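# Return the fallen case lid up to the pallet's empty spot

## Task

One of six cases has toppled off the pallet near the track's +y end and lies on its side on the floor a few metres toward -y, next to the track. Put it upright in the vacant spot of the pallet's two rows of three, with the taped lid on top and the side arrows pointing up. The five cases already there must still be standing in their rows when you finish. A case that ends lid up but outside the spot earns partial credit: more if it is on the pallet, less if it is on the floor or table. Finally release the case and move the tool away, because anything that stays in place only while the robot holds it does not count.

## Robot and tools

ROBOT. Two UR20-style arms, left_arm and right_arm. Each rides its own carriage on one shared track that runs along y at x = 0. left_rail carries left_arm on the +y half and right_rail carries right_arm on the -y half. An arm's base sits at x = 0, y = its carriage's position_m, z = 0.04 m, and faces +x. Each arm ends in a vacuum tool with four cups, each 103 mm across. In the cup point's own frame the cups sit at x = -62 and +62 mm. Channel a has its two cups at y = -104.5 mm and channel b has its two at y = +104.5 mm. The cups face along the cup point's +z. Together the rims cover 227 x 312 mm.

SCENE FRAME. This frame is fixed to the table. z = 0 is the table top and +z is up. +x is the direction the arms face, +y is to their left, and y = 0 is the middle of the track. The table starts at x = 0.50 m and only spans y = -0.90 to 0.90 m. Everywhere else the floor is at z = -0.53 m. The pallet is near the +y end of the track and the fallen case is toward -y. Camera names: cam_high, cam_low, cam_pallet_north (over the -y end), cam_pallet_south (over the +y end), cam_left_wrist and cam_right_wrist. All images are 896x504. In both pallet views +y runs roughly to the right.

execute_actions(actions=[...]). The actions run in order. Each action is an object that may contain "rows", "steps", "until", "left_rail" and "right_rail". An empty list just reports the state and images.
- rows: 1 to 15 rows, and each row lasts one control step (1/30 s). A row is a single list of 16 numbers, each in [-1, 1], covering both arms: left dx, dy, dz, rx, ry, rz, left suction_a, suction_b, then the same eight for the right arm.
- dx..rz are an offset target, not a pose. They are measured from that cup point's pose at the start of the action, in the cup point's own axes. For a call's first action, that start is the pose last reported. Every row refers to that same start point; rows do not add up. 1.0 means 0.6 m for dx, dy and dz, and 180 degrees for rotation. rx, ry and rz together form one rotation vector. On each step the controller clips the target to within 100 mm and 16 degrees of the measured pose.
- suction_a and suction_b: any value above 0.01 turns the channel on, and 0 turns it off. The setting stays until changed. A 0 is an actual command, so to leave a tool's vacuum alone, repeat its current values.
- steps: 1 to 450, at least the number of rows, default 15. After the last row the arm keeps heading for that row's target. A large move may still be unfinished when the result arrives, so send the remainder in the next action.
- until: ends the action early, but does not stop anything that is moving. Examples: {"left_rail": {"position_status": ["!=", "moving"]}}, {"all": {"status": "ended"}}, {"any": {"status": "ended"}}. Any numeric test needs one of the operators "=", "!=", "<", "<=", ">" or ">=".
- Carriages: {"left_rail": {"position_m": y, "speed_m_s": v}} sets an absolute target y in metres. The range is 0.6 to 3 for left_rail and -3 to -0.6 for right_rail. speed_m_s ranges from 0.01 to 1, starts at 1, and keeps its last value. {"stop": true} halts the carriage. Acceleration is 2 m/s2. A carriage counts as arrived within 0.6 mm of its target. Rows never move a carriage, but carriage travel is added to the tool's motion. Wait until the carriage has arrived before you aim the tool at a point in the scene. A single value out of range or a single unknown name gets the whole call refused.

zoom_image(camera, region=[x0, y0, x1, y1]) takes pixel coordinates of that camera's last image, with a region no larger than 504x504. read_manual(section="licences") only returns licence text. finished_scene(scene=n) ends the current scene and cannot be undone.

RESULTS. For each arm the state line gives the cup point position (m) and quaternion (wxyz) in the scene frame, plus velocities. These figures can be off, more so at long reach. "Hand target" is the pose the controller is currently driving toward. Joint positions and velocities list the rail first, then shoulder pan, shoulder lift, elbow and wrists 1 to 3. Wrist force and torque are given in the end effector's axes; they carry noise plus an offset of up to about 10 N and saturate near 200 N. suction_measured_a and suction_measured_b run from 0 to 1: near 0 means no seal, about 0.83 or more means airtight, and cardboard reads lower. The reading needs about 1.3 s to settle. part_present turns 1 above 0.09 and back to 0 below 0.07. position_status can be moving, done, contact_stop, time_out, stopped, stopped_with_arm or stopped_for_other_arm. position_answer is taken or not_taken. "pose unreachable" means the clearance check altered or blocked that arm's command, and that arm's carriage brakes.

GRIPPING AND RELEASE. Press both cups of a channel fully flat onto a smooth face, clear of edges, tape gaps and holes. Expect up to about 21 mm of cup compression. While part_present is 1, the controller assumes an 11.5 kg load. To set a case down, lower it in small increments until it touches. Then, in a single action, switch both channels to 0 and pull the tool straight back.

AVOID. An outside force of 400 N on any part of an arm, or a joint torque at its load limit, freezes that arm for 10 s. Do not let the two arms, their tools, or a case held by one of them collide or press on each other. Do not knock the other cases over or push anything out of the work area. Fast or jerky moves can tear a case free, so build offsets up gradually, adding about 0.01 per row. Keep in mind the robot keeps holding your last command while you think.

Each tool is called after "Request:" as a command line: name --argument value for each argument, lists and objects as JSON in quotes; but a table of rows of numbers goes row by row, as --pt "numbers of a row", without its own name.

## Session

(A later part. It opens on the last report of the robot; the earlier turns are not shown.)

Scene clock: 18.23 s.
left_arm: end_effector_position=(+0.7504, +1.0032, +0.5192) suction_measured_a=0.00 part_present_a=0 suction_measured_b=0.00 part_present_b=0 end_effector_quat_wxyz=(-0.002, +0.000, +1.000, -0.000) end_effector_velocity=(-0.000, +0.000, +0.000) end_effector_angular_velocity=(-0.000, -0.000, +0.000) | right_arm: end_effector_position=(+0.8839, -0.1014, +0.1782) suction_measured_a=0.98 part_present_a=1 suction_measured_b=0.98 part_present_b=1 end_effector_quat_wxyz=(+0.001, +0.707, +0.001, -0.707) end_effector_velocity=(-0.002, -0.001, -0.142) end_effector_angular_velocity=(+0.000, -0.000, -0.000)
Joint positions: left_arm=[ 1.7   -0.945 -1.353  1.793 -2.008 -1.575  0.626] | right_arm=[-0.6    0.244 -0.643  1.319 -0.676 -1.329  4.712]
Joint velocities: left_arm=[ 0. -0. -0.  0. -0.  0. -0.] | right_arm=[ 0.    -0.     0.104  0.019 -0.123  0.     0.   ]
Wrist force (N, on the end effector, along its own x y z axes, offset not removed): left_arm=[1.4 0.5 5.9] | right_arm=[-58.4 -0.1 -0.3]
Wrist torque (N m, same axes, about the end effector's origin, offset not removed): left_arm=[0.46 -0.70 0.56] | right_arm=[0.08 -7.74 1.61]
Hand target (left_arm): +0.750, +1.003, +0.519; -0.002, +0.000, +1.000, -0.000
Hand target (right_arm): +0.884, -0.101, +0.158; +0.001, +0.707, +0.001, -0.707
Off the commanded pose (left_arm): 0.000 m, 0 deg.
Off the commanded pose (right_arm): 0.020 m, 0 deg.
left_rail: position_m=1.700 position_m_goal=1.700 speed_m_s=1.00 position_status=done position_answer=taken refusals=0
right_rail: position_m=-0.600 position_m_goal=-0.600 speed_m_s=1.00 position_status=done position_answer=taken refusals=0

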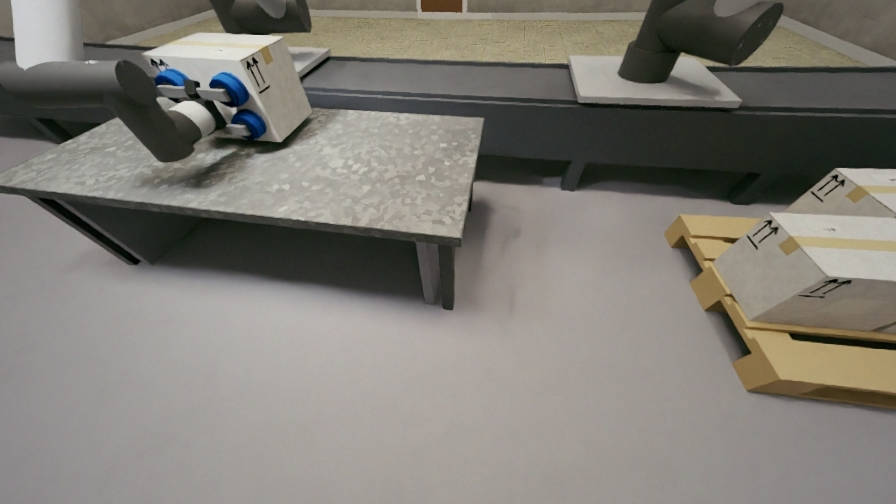

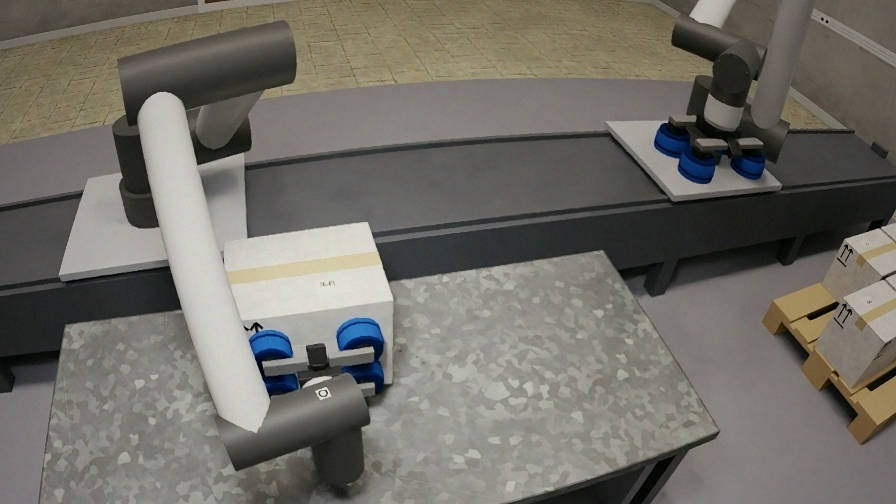

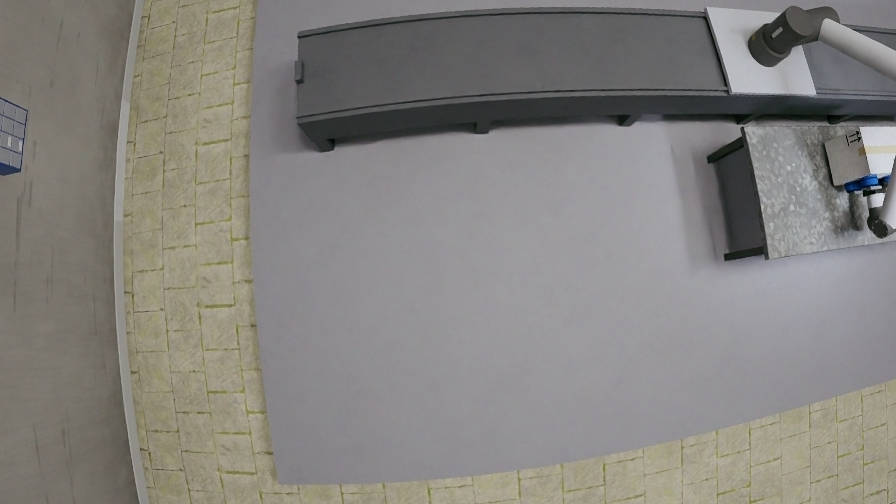

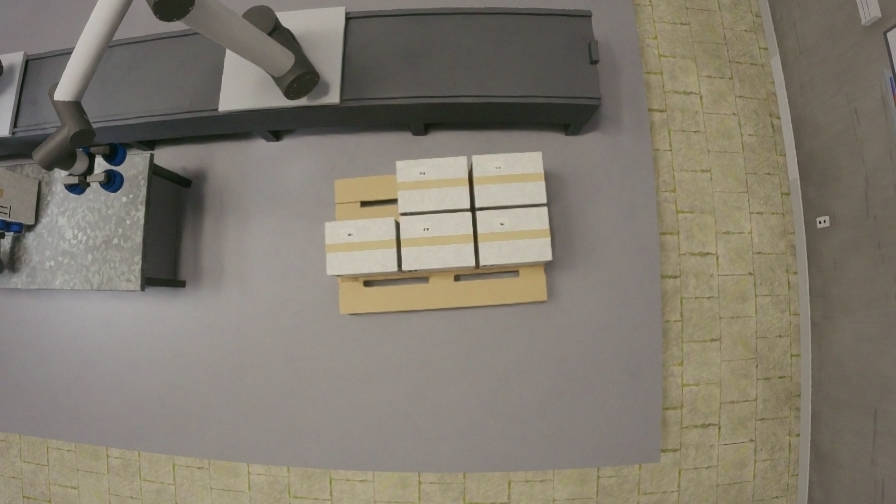

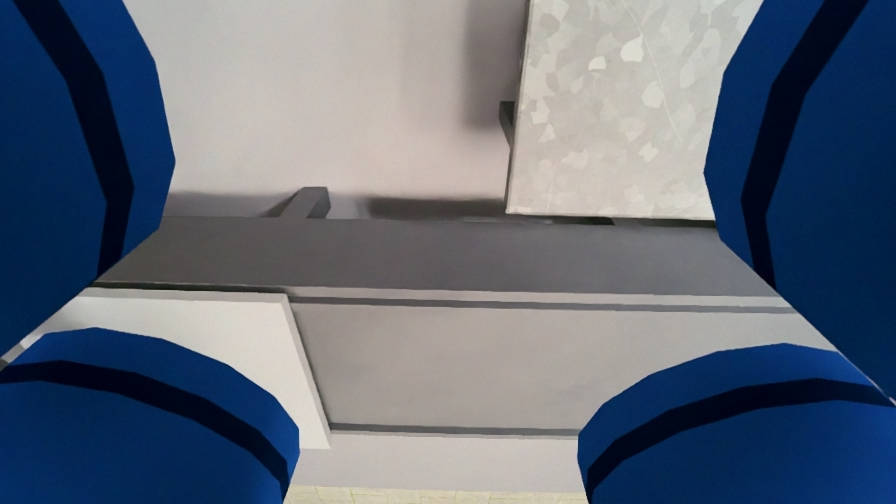

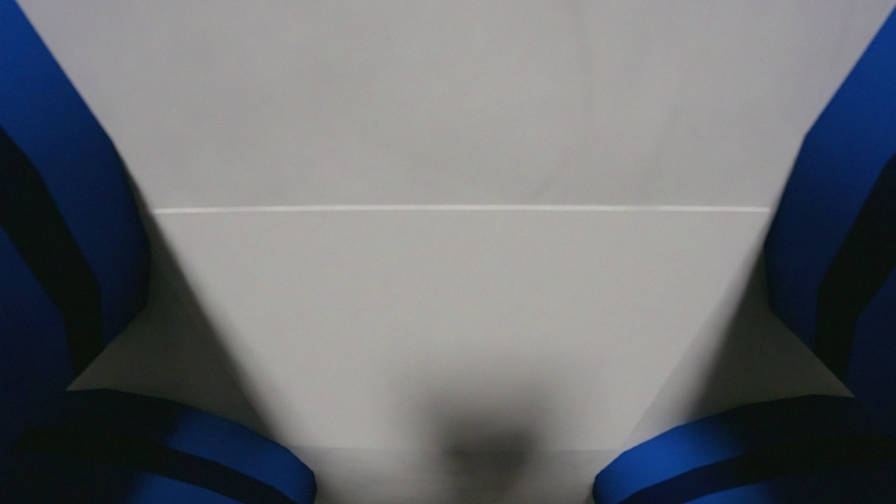

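Request:
execute_actions --actions '[]'

Request:
zoom_image --camera "cam_high" --region '[200, 60, 330, 170]'

Scene clock: 18.63 s.
left_arm: end_effector_position=(+0.7504, +1.0032, +0.5192) suction_measured_a=0.00 part_present_a=0 suction_measured_b=0.00 part_present_b=0 end_effector_quat_wxyz=(-0.002, +0.000, +1.000, -0.000) end_effector_velocity=(-0.000, +0.000, -0.000) end_effector_angular_velocity=(+0.000, +0.000, -0.000) | right_arm: end_effector_position=(+0.8836, -0.1013, +0.1592) suction_measured_a=0.98 part_present_a=1 suction_measured_b=0.98 part_present_b=1 end_effector_quat_wxyz=(+0.001, +0.707, +0.001, -0.707) end_effector_velocity=(-0.000, +0.000, -0.006) end_effector_angular_velocity=(+0.000, -0.000, +0.000)
Joint positions: left_arm=[ 1.7   -0.945 -1.353  1.793 -2.008 -1.575  0.626] | right_arm=[-0.6    0.244 -0.629  1.322 -0.692 -1.329  4.712]
Joint velocities: left_arm=[ 0. -0. -0.  0.  0.  0.  0.] | right_arm=[ 0.     0.     0.005  0.001 -0.006  0.    -0.   ]
Wrist force (N, on the end effector, along its own x y z axes, offset not removed): left_arm=[5.2 -0.8 5.7] | right_arm=[-54.4 2.0 0.9]
Wrist torque (N m, same axes, about the end effector's origin, offset not removed): left_arm=[0.28 -1.23 0.52] | right_arm=[0.52 -7.75 1.56]
Hand target (left_arm): +0.750, +1.003, +0.519; -0.002, +0.000, +1.000, -0.000
Hand target (right_arm): +0.884, -0.101, +0.158; +0.001, +0.707, +0.001, -0.707
Off the commanded pose (left_arm): 0.000 m, 0 deg.
Off the commanded pose (right_arm): 0.001 m, 0 deg.
left_rail: position_m=1.700 position_m_goal=1.700 speed_m_s=1.00 position_status=done position_answer=taken refusals=0
right_rail: position_m=-0.600 position_m_goal=-0.600 speed_m_s=1.00 position_status=done position_answer=taken refusals=0

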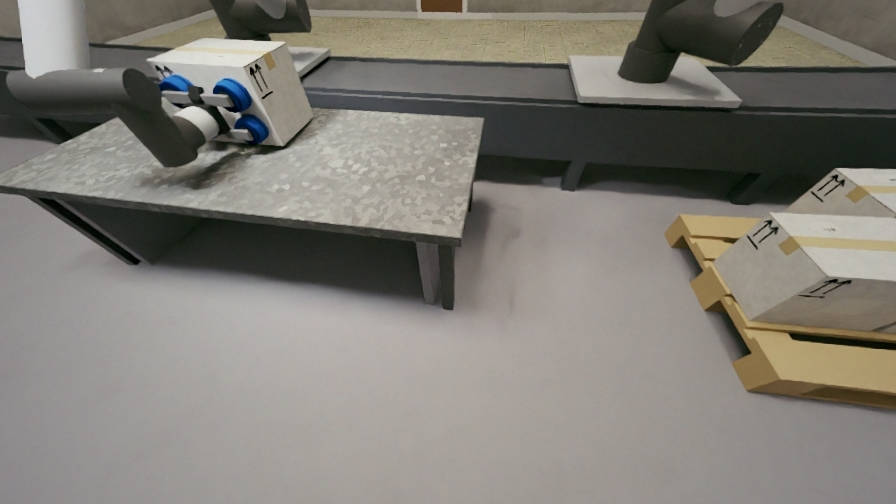

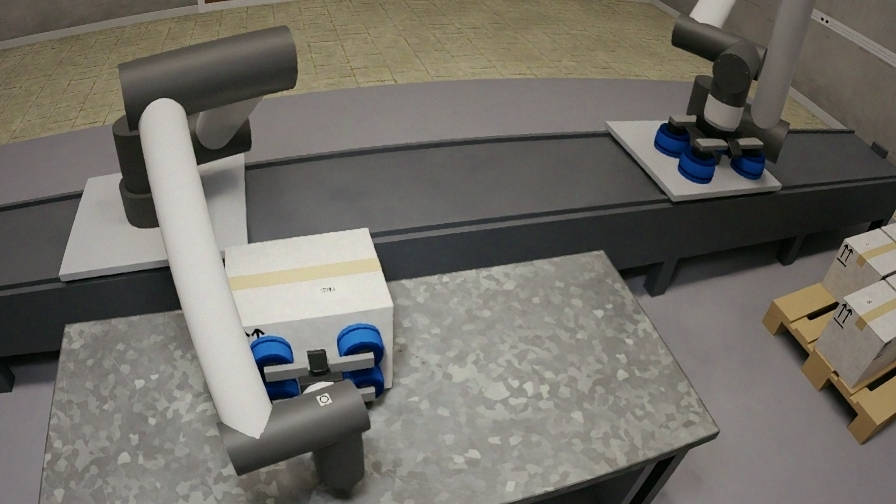

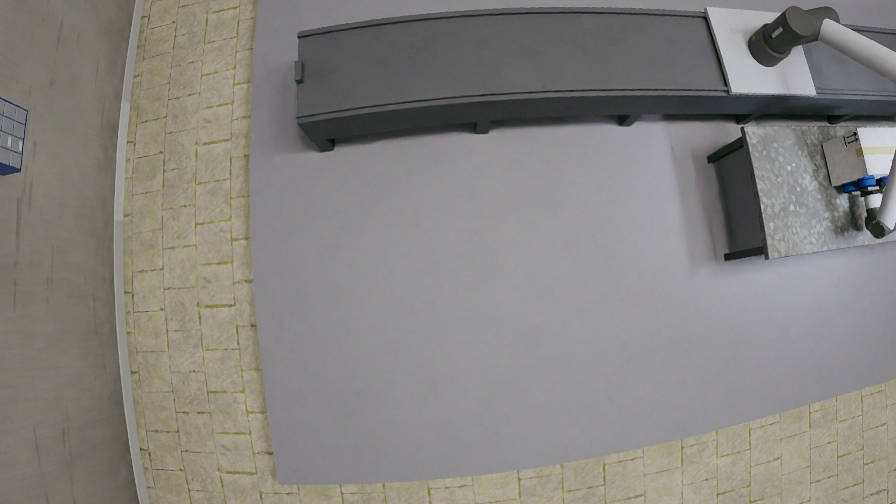

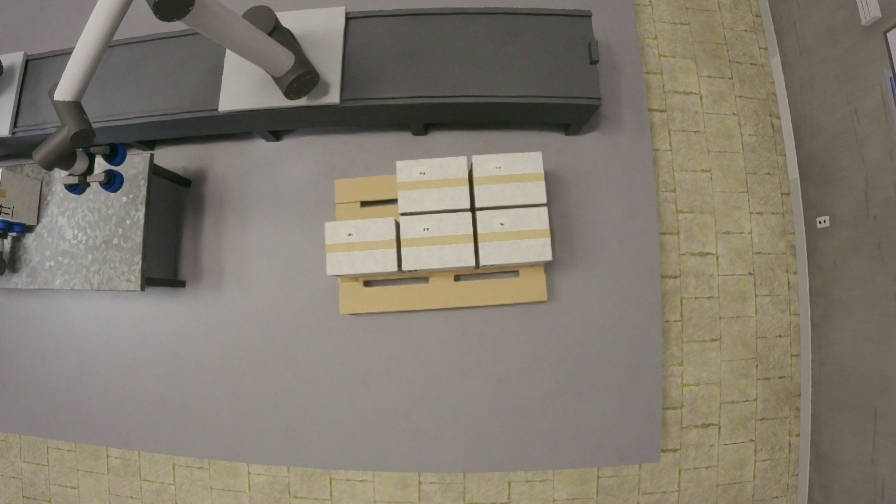

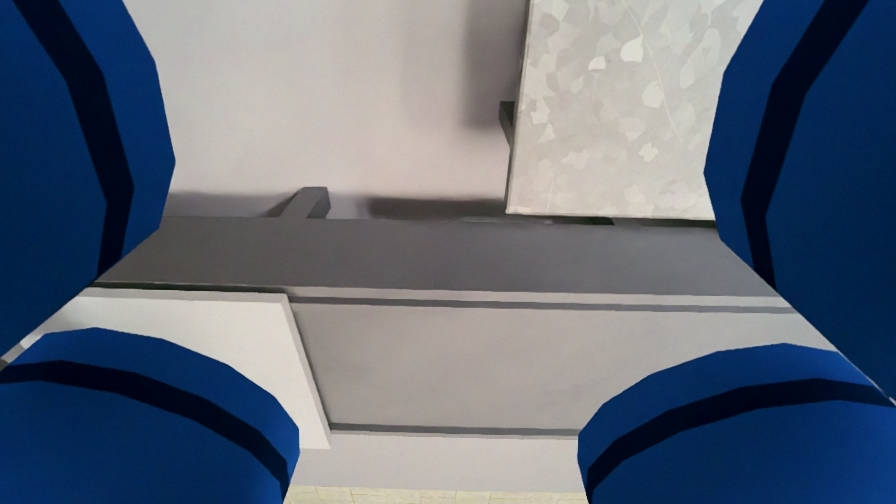

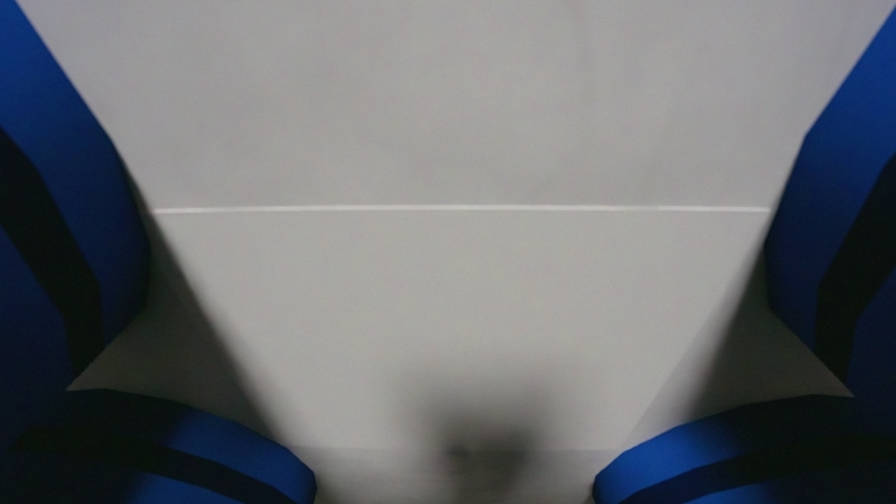

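Region (200, 60, 330, 170) of cam_high's 896x504 image, scaled by 3.877, with more detail than that image has; it fills the top 426 rows of this view, and the rest is white.

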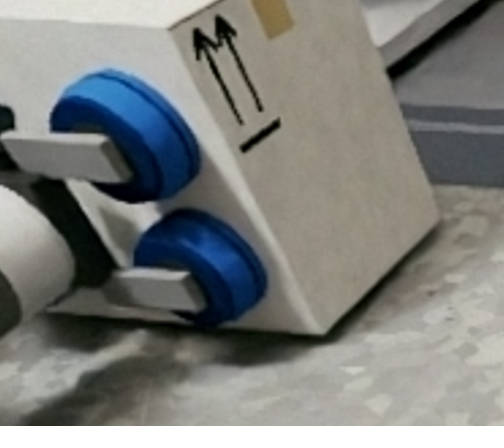

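Request:
execute_actions --actions '[{"rows":[[0,0,0,0,0,0,0,0,0.0087,0,0,0,0,0,1,1]],"steps":2}]'

Scene clock: 19.13 s.
left_arm: end_effector_position=(+0.7504, +1.0032, +0.5192) suction_measured_a=0.00 part_present_a=0 suction_measured_b=0.00 part_present_b=0 end_effector_quat_wxyz=(-0.002, +0.000, +1.000, -0.000) end_effector_velocity=(+0.000, -0.000, -0.000) end_effector_angular_velocity=(+0.000, +0.000, -0.000) | right_arm: end_effector_position=(+0.8836, -0.1013, +0.1578) suction_measured_a=0.98 part_present_a=1 suction_measured_b=0.98 part_present_b=1 end_effector_quat_wxyz=(+0.001, +0.707, +0.001, -0.707) end_effector_velocity=(+0.000, +0.000, -0.021) end_effector_angular_velocity=(+0.000, -0.001, -0.000)
Joint positions: left_arm=[ 1.7   -0.945 -1.353  1.793 -2.008 -1.575  0.626] | right_arm=[-0.6    0.244 -0.628  1.322 -0.693 -1.329  4.712]
Joint velocities: left_arm=[ 0. -0.  0. -0.  0. -0.  0.] | right_arm=[ 0.    -0.     0.016  0.001 -0.018  0.     0.   ]
Wrist force (N, on the end effector, along its own x y z axes, offset not removed): left_arm=[3.6 1.2 5.1] | right_arm=[-60.9 1.6 -1.0]
Wrist torque (N m, same axes, about the end effector's origin, offset not removed): left_arm=[0.50 -0.88 0.67] | right_arm=[0.26 -8.14 1.34]
Hand target (left_arm): +0.750, +1.003, +0.519; -0.002, +0.000, +1.000, -0.000
Hand target (right_arm): +0.884, -0.102, +0.154; +0.001, +0.707, +0.001, -0.707
Off the commanded pose (left_arm): 0.000 m, 0 deg.
Off the commanded pose (right_arm): 0.004 m, 0 deg.
left_rail: position_m=1.700 position_m_goal=1.700 speed_m_s=1.00 position_status=done position_answer=taken refusals=0
right_rail: position_m=-0.600 position_m_goal=-0.600 speed_m_s=1.00 position_status=done position_answer=taken refusals=0

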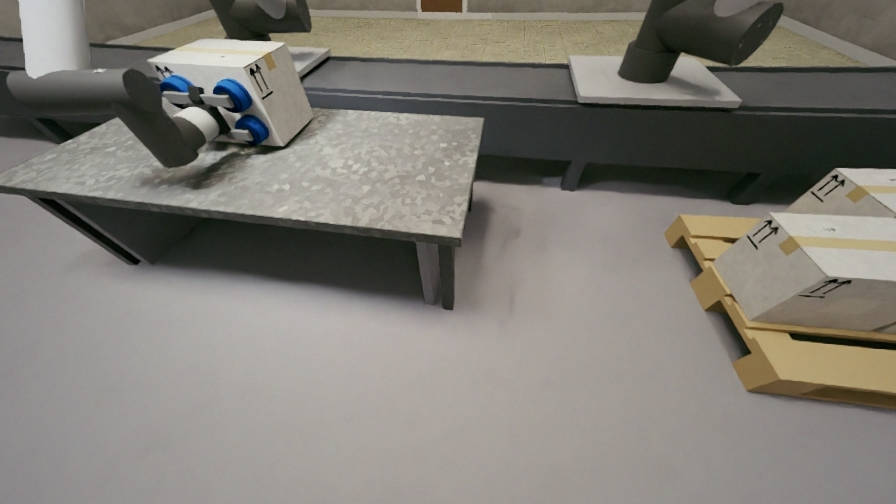

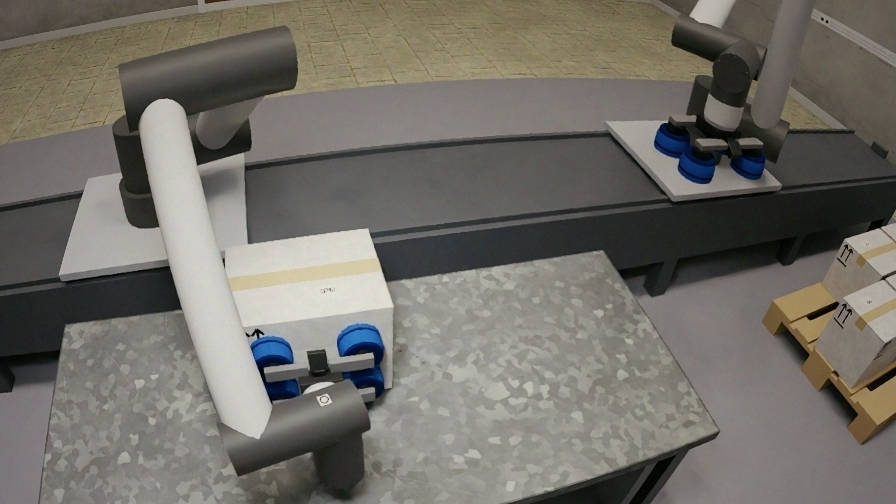

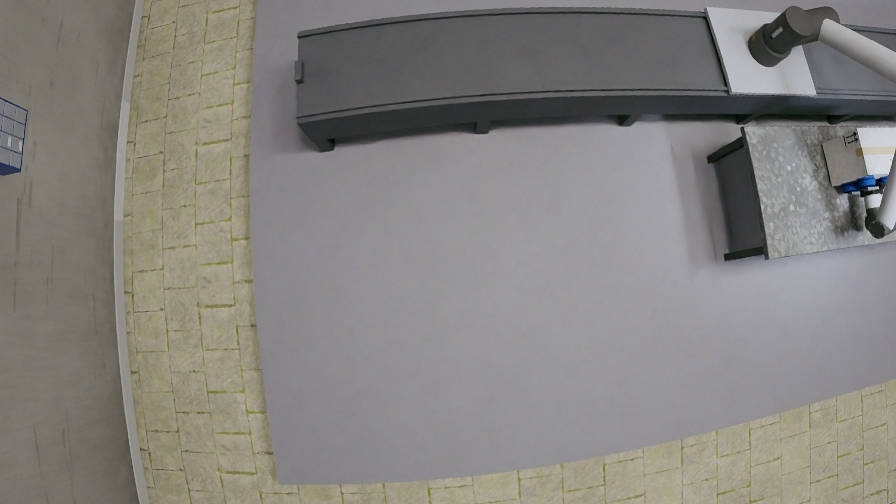

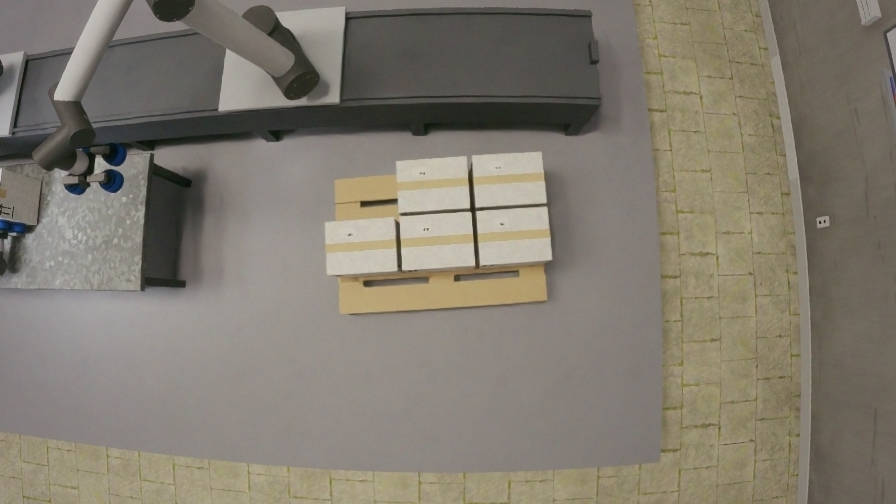

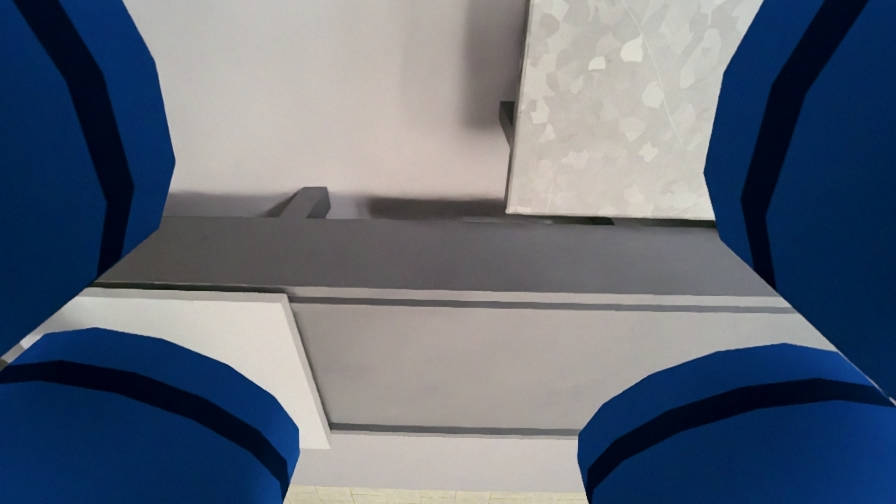

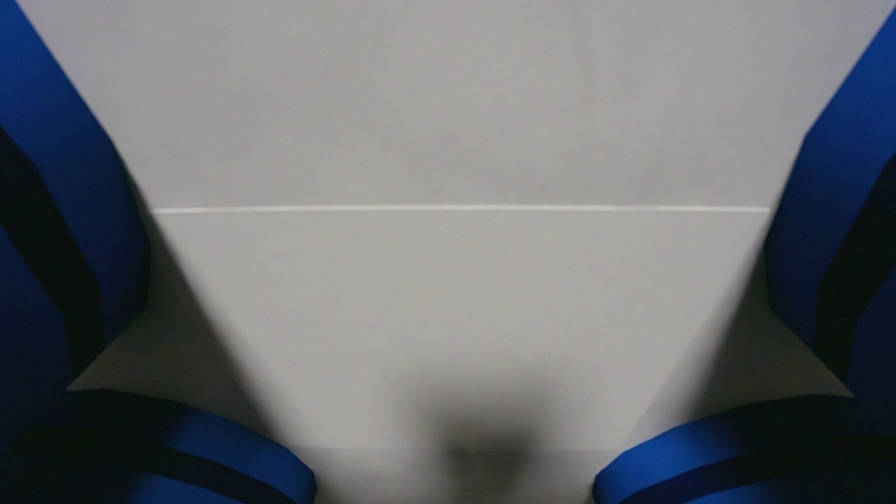

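Request:
execute_actions --actions '[{"rows":[[0,0,0,0,0,0,0,0,0.0088,0,0,0,0,0,1,1]],"steps":1}]'

Request:
zoom_image --camera "cam_high" --region '[200, 60, 330, 170]'

Scene clock: 19.53 s.
left_arm: end_effector_position=(+0.7504, +1.0032, +0.5192) suction_measured_a=0.00 part_present_a=0 suction_measured_b=0.00 part_present_b=0 end_effector_quat_wxyz=(-0.002, +0.000, +1.000, -0.000) end_effector_velocity=(+0.000, +0.000, +0.000) end_effector_angular_velocity=(-0.000, -0.000, -0.000) | right_arm: end_effector_position=(+0.8836, -0.1013, +0.1542) suction_measured_a=0.98 part_present_a=1 suction_measured_b=0.98 part_present_b=1 end_effector_quat_wxyz=(+0.001, +0.707, +0.001, -0.707) end_effector_velocity=(+0.000, +0.000, -0.004) end_effector_angular_velocity=(+0.000, -0.000, +0.000)
Joint positions: left_arm=[ 1.7   -0.945 -1.353  1.793 -2.008 -1.575  0.626] | right_arm=[-0.6    0.244 -0.625  1.322 -0.696 -1.329  4.712]
Joint velocities: left_arm=[ 0.  0. -0.  0. -0.  0.  0.] | right_arm=[ 0.     0.     0.003  0.    -0.003 -0.     0.   ]
Wrist force (N, on the end effector, along its own x y z axes, offset not removed): left_arm=[4.7 -1.1 6.1] | right_arm=[-56.2 1.7 -0.8]
Wrist torque (N m, same axes, about the end effector's origin, offset not removed): left_arm=[0.19 -1.05 0.59] | right_arm=[0.46 -7.57 1.57]
Hand target (left_arm): +0.750, +1.003, +0.519; -0.002, +0.000, +1.000, -0.000
Hand target (right_arm): +0.884, -0.101, +0.153; +0.001, +0.707, +0.001, -0.707
Off the commanded pose (left_arm): 0.000 m, 0 deg.
Off the commanded pose (right_arm): 0.002 m, 0 deg.
left_rail: position_m=1.700 position_m_goal=1.700 speed_m_s=1.00 position_status=done position_answer=taken refusals=0
right_rail: position_m=-0.600 position_m_goal=-0.600 speed_m_s=1.00 position_status=done position_answer=taken refusals=0

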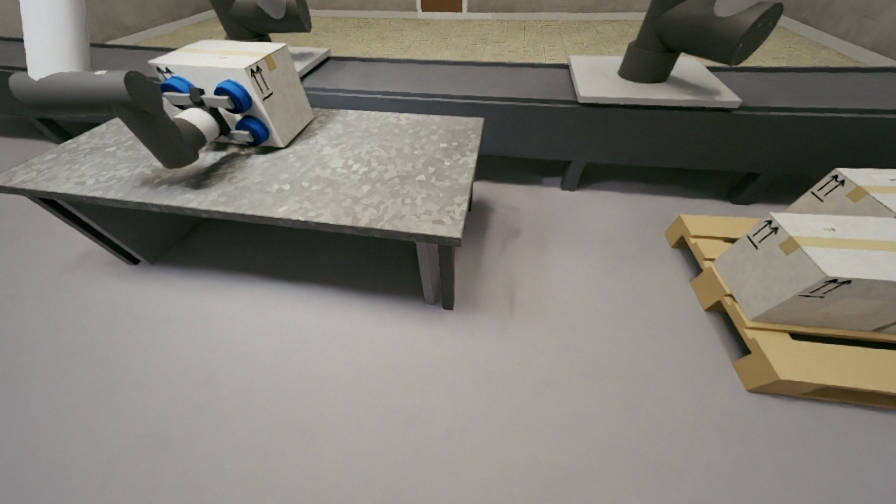

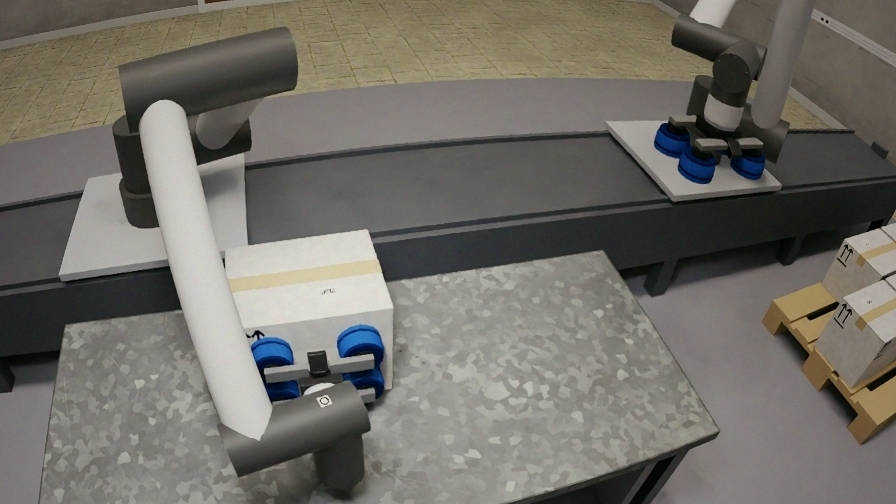

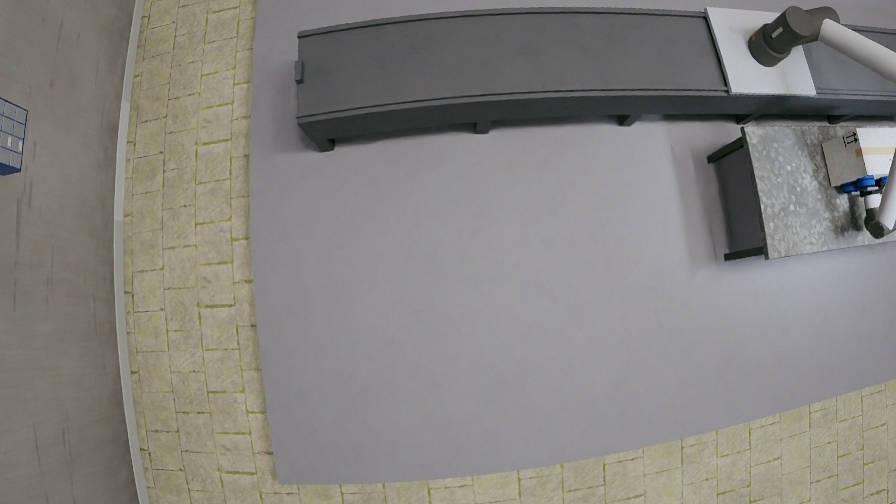

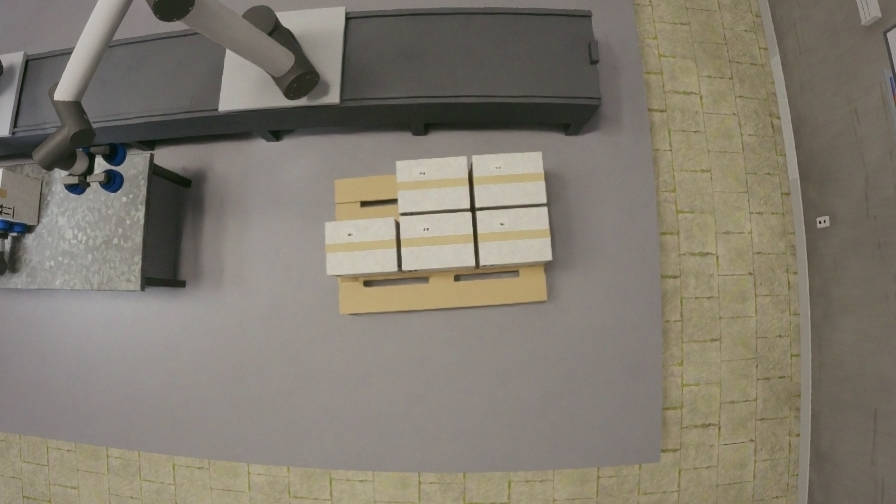

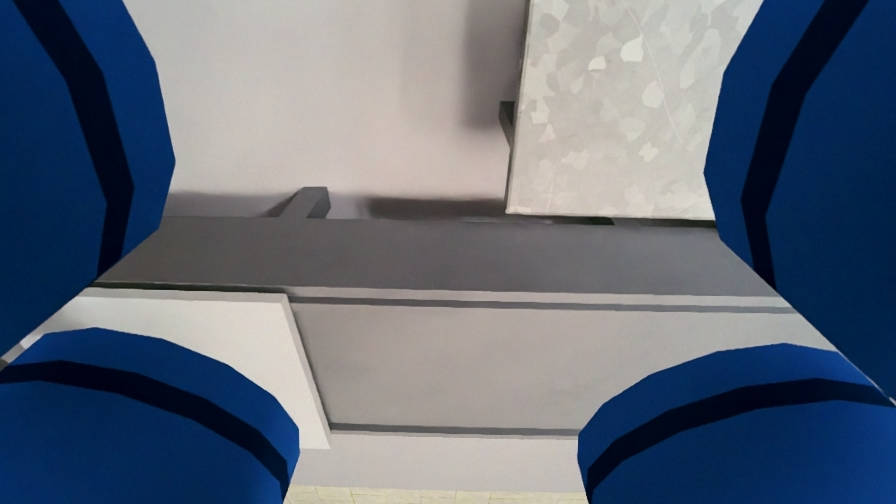

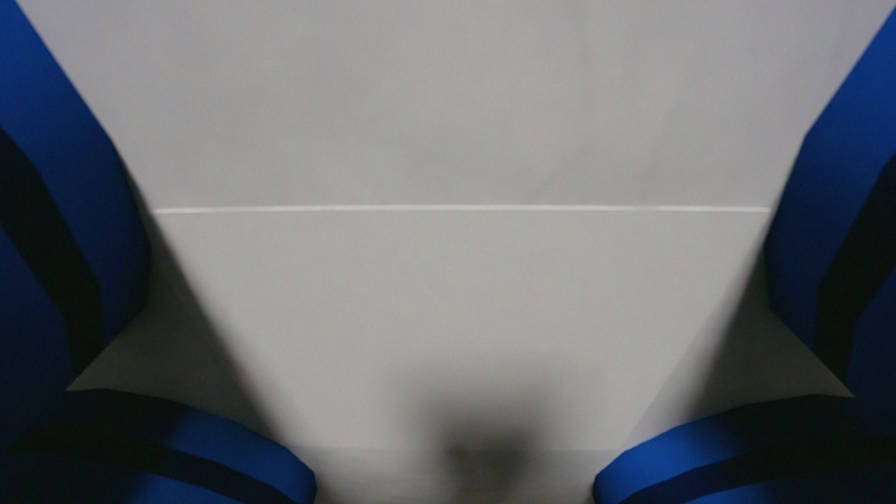

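Region (200, 60, 330, 170) of cam_high's 896x504 image, scaled by 3.877, with more detail than that image has; it fills the top 426 rows of this view, and the rest is white.

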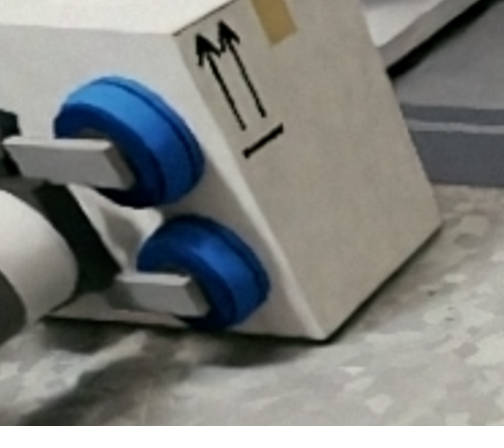

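Request:
execute_actions --actions '[{"rows":[[0,0,0,0,0,0,0,0,0.0053,0,0,0,0,0,1,1]],"steps":1}]'

Scene clock: 19.83 s.
left_arm: end_effector_position=(+0.7504, +1.0032, +0.5192) suction_measured_a=0.00 part_present_a=0 suction_measured_b=0.00 part_present_b=0 end_effector_quat_wxyz=(-0.002, +0.000, +1.000, -0.000) end_effector_velocity=(-0.000, +0.000, +0.000) end_effector_angular_velocity=(-0.000, -0.000, -0.000) | right_arm: end_effector_position=(+0.8836, -0.1013, +0.1527) suction_measured_a=0.98 part_present_a=1 suction_measured_b=0.98 part_present_b=1 end_effector_quat_wxyz=(+0.001, +0.707, +0.001, -0.707) end_effector_velocity=(+0.000, +0.000, -0.004) end_effector_angular_velocity=(-0.000, +0.000, -0.000)
Joint positions: left_arm=[ 1.7   -0.945 -1.353  1.793 -2.008 -1.575  0.626] | right_arm=[-0.6    0.244 -0.624  1.322 -0.698 -1.329  4.712]
Joint velocities: left_arm=[ 0. -0. -0. -0.  0.  0.  0.] | right_arm=[ 0.     0.     0.003  0.    -0.003  0.    -0.   ]
Wrist force (N, on the end effector, along its own x y z axes, offset not removed): left_arm=[1.7 -1.8 4.4] | right_arm=[-53.7 -2.8 0.0]
Wrist torque (N m, same axes, about the end effector's origin, offset not removed): left_arm=[0.09 -0.63 0.57] | right_arm=[-0.33 -7.93 1.56]
Hand target (left_arm): +0.750, +1.003, +0.519; -0.002, +0.000, +1.000, -0.000
Hand target (right_arm): +0.884, -0.101, +0.151; +0.001, +0.707, +0.001, -0.707
Off the commanded pose (left_arm): 0.000 m, 0 deg.
Off the commanded pose (right_arm): 0.002 m, 0 deg.
left_rail: position_m=1.700 position_m_goal=1.700 speed_m_s=1.00 position_status=done position_answer=taken refusals=0
right_rail: position_m=-0.600 position_m_goal=-0.600 speed_m_s=1.00 position_status=done position_answer=taken refusals=0

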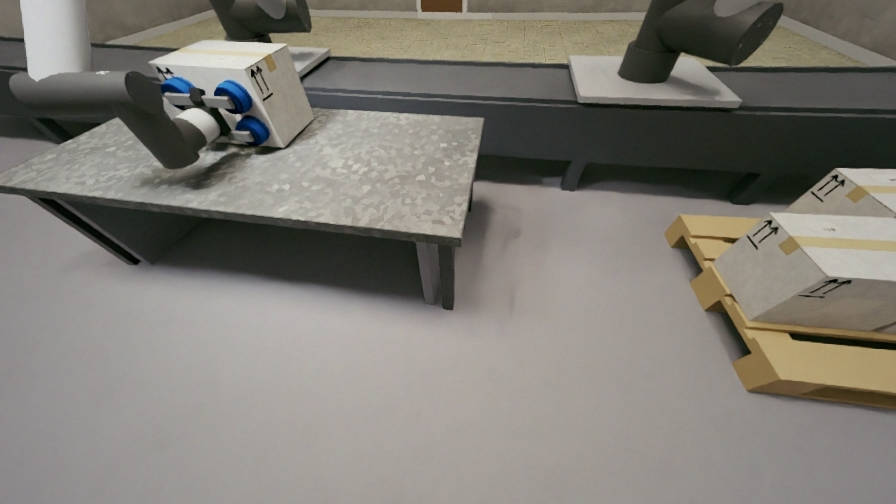

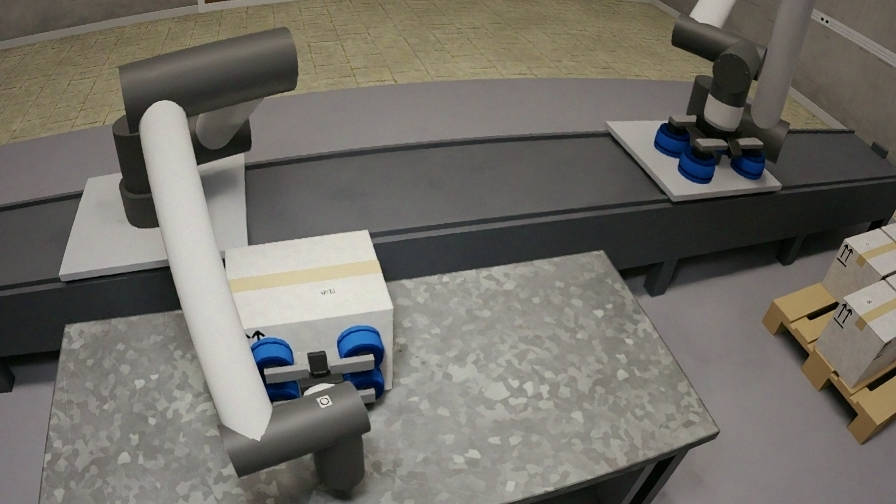

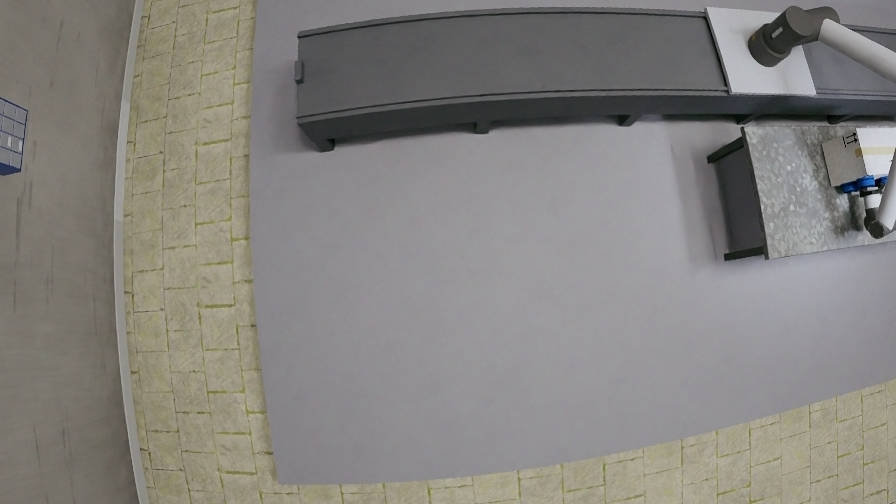

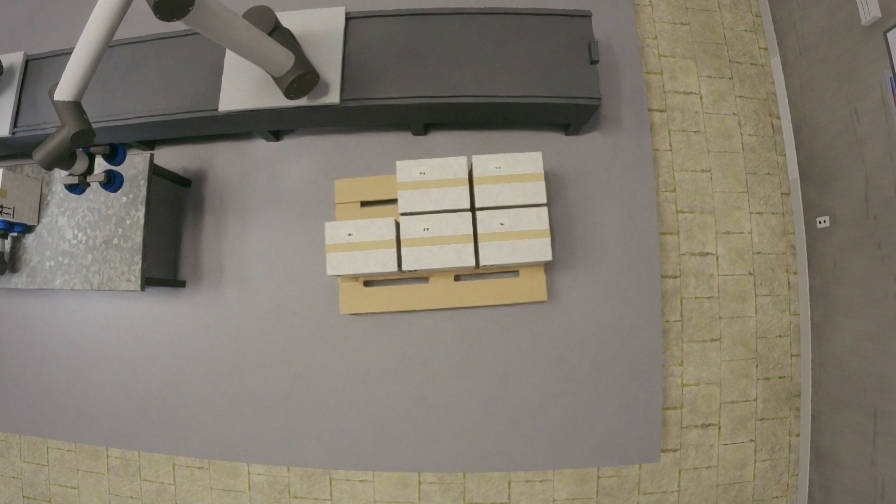

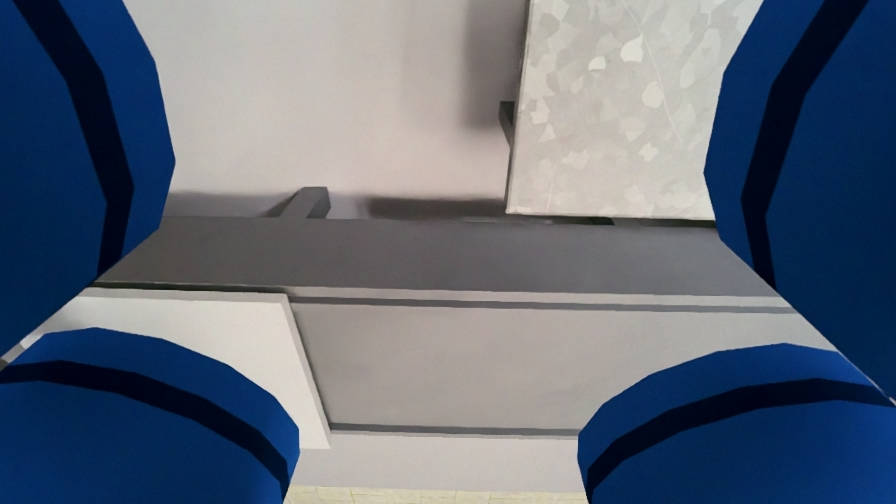

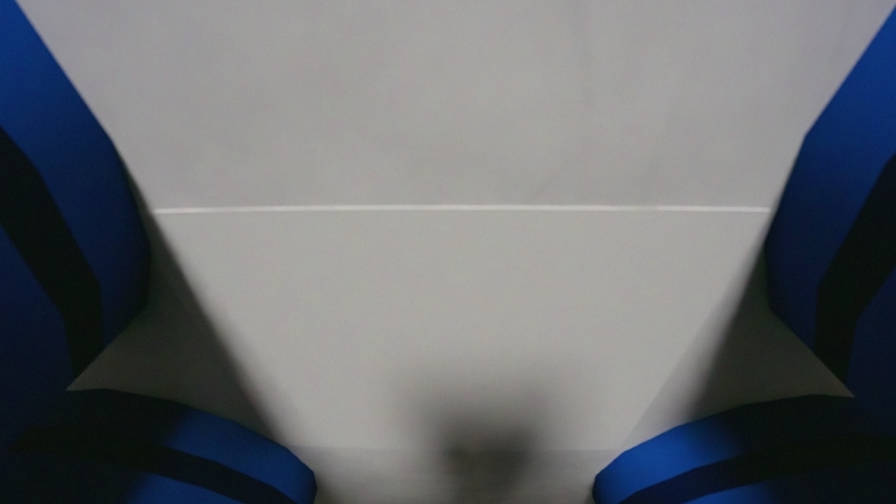

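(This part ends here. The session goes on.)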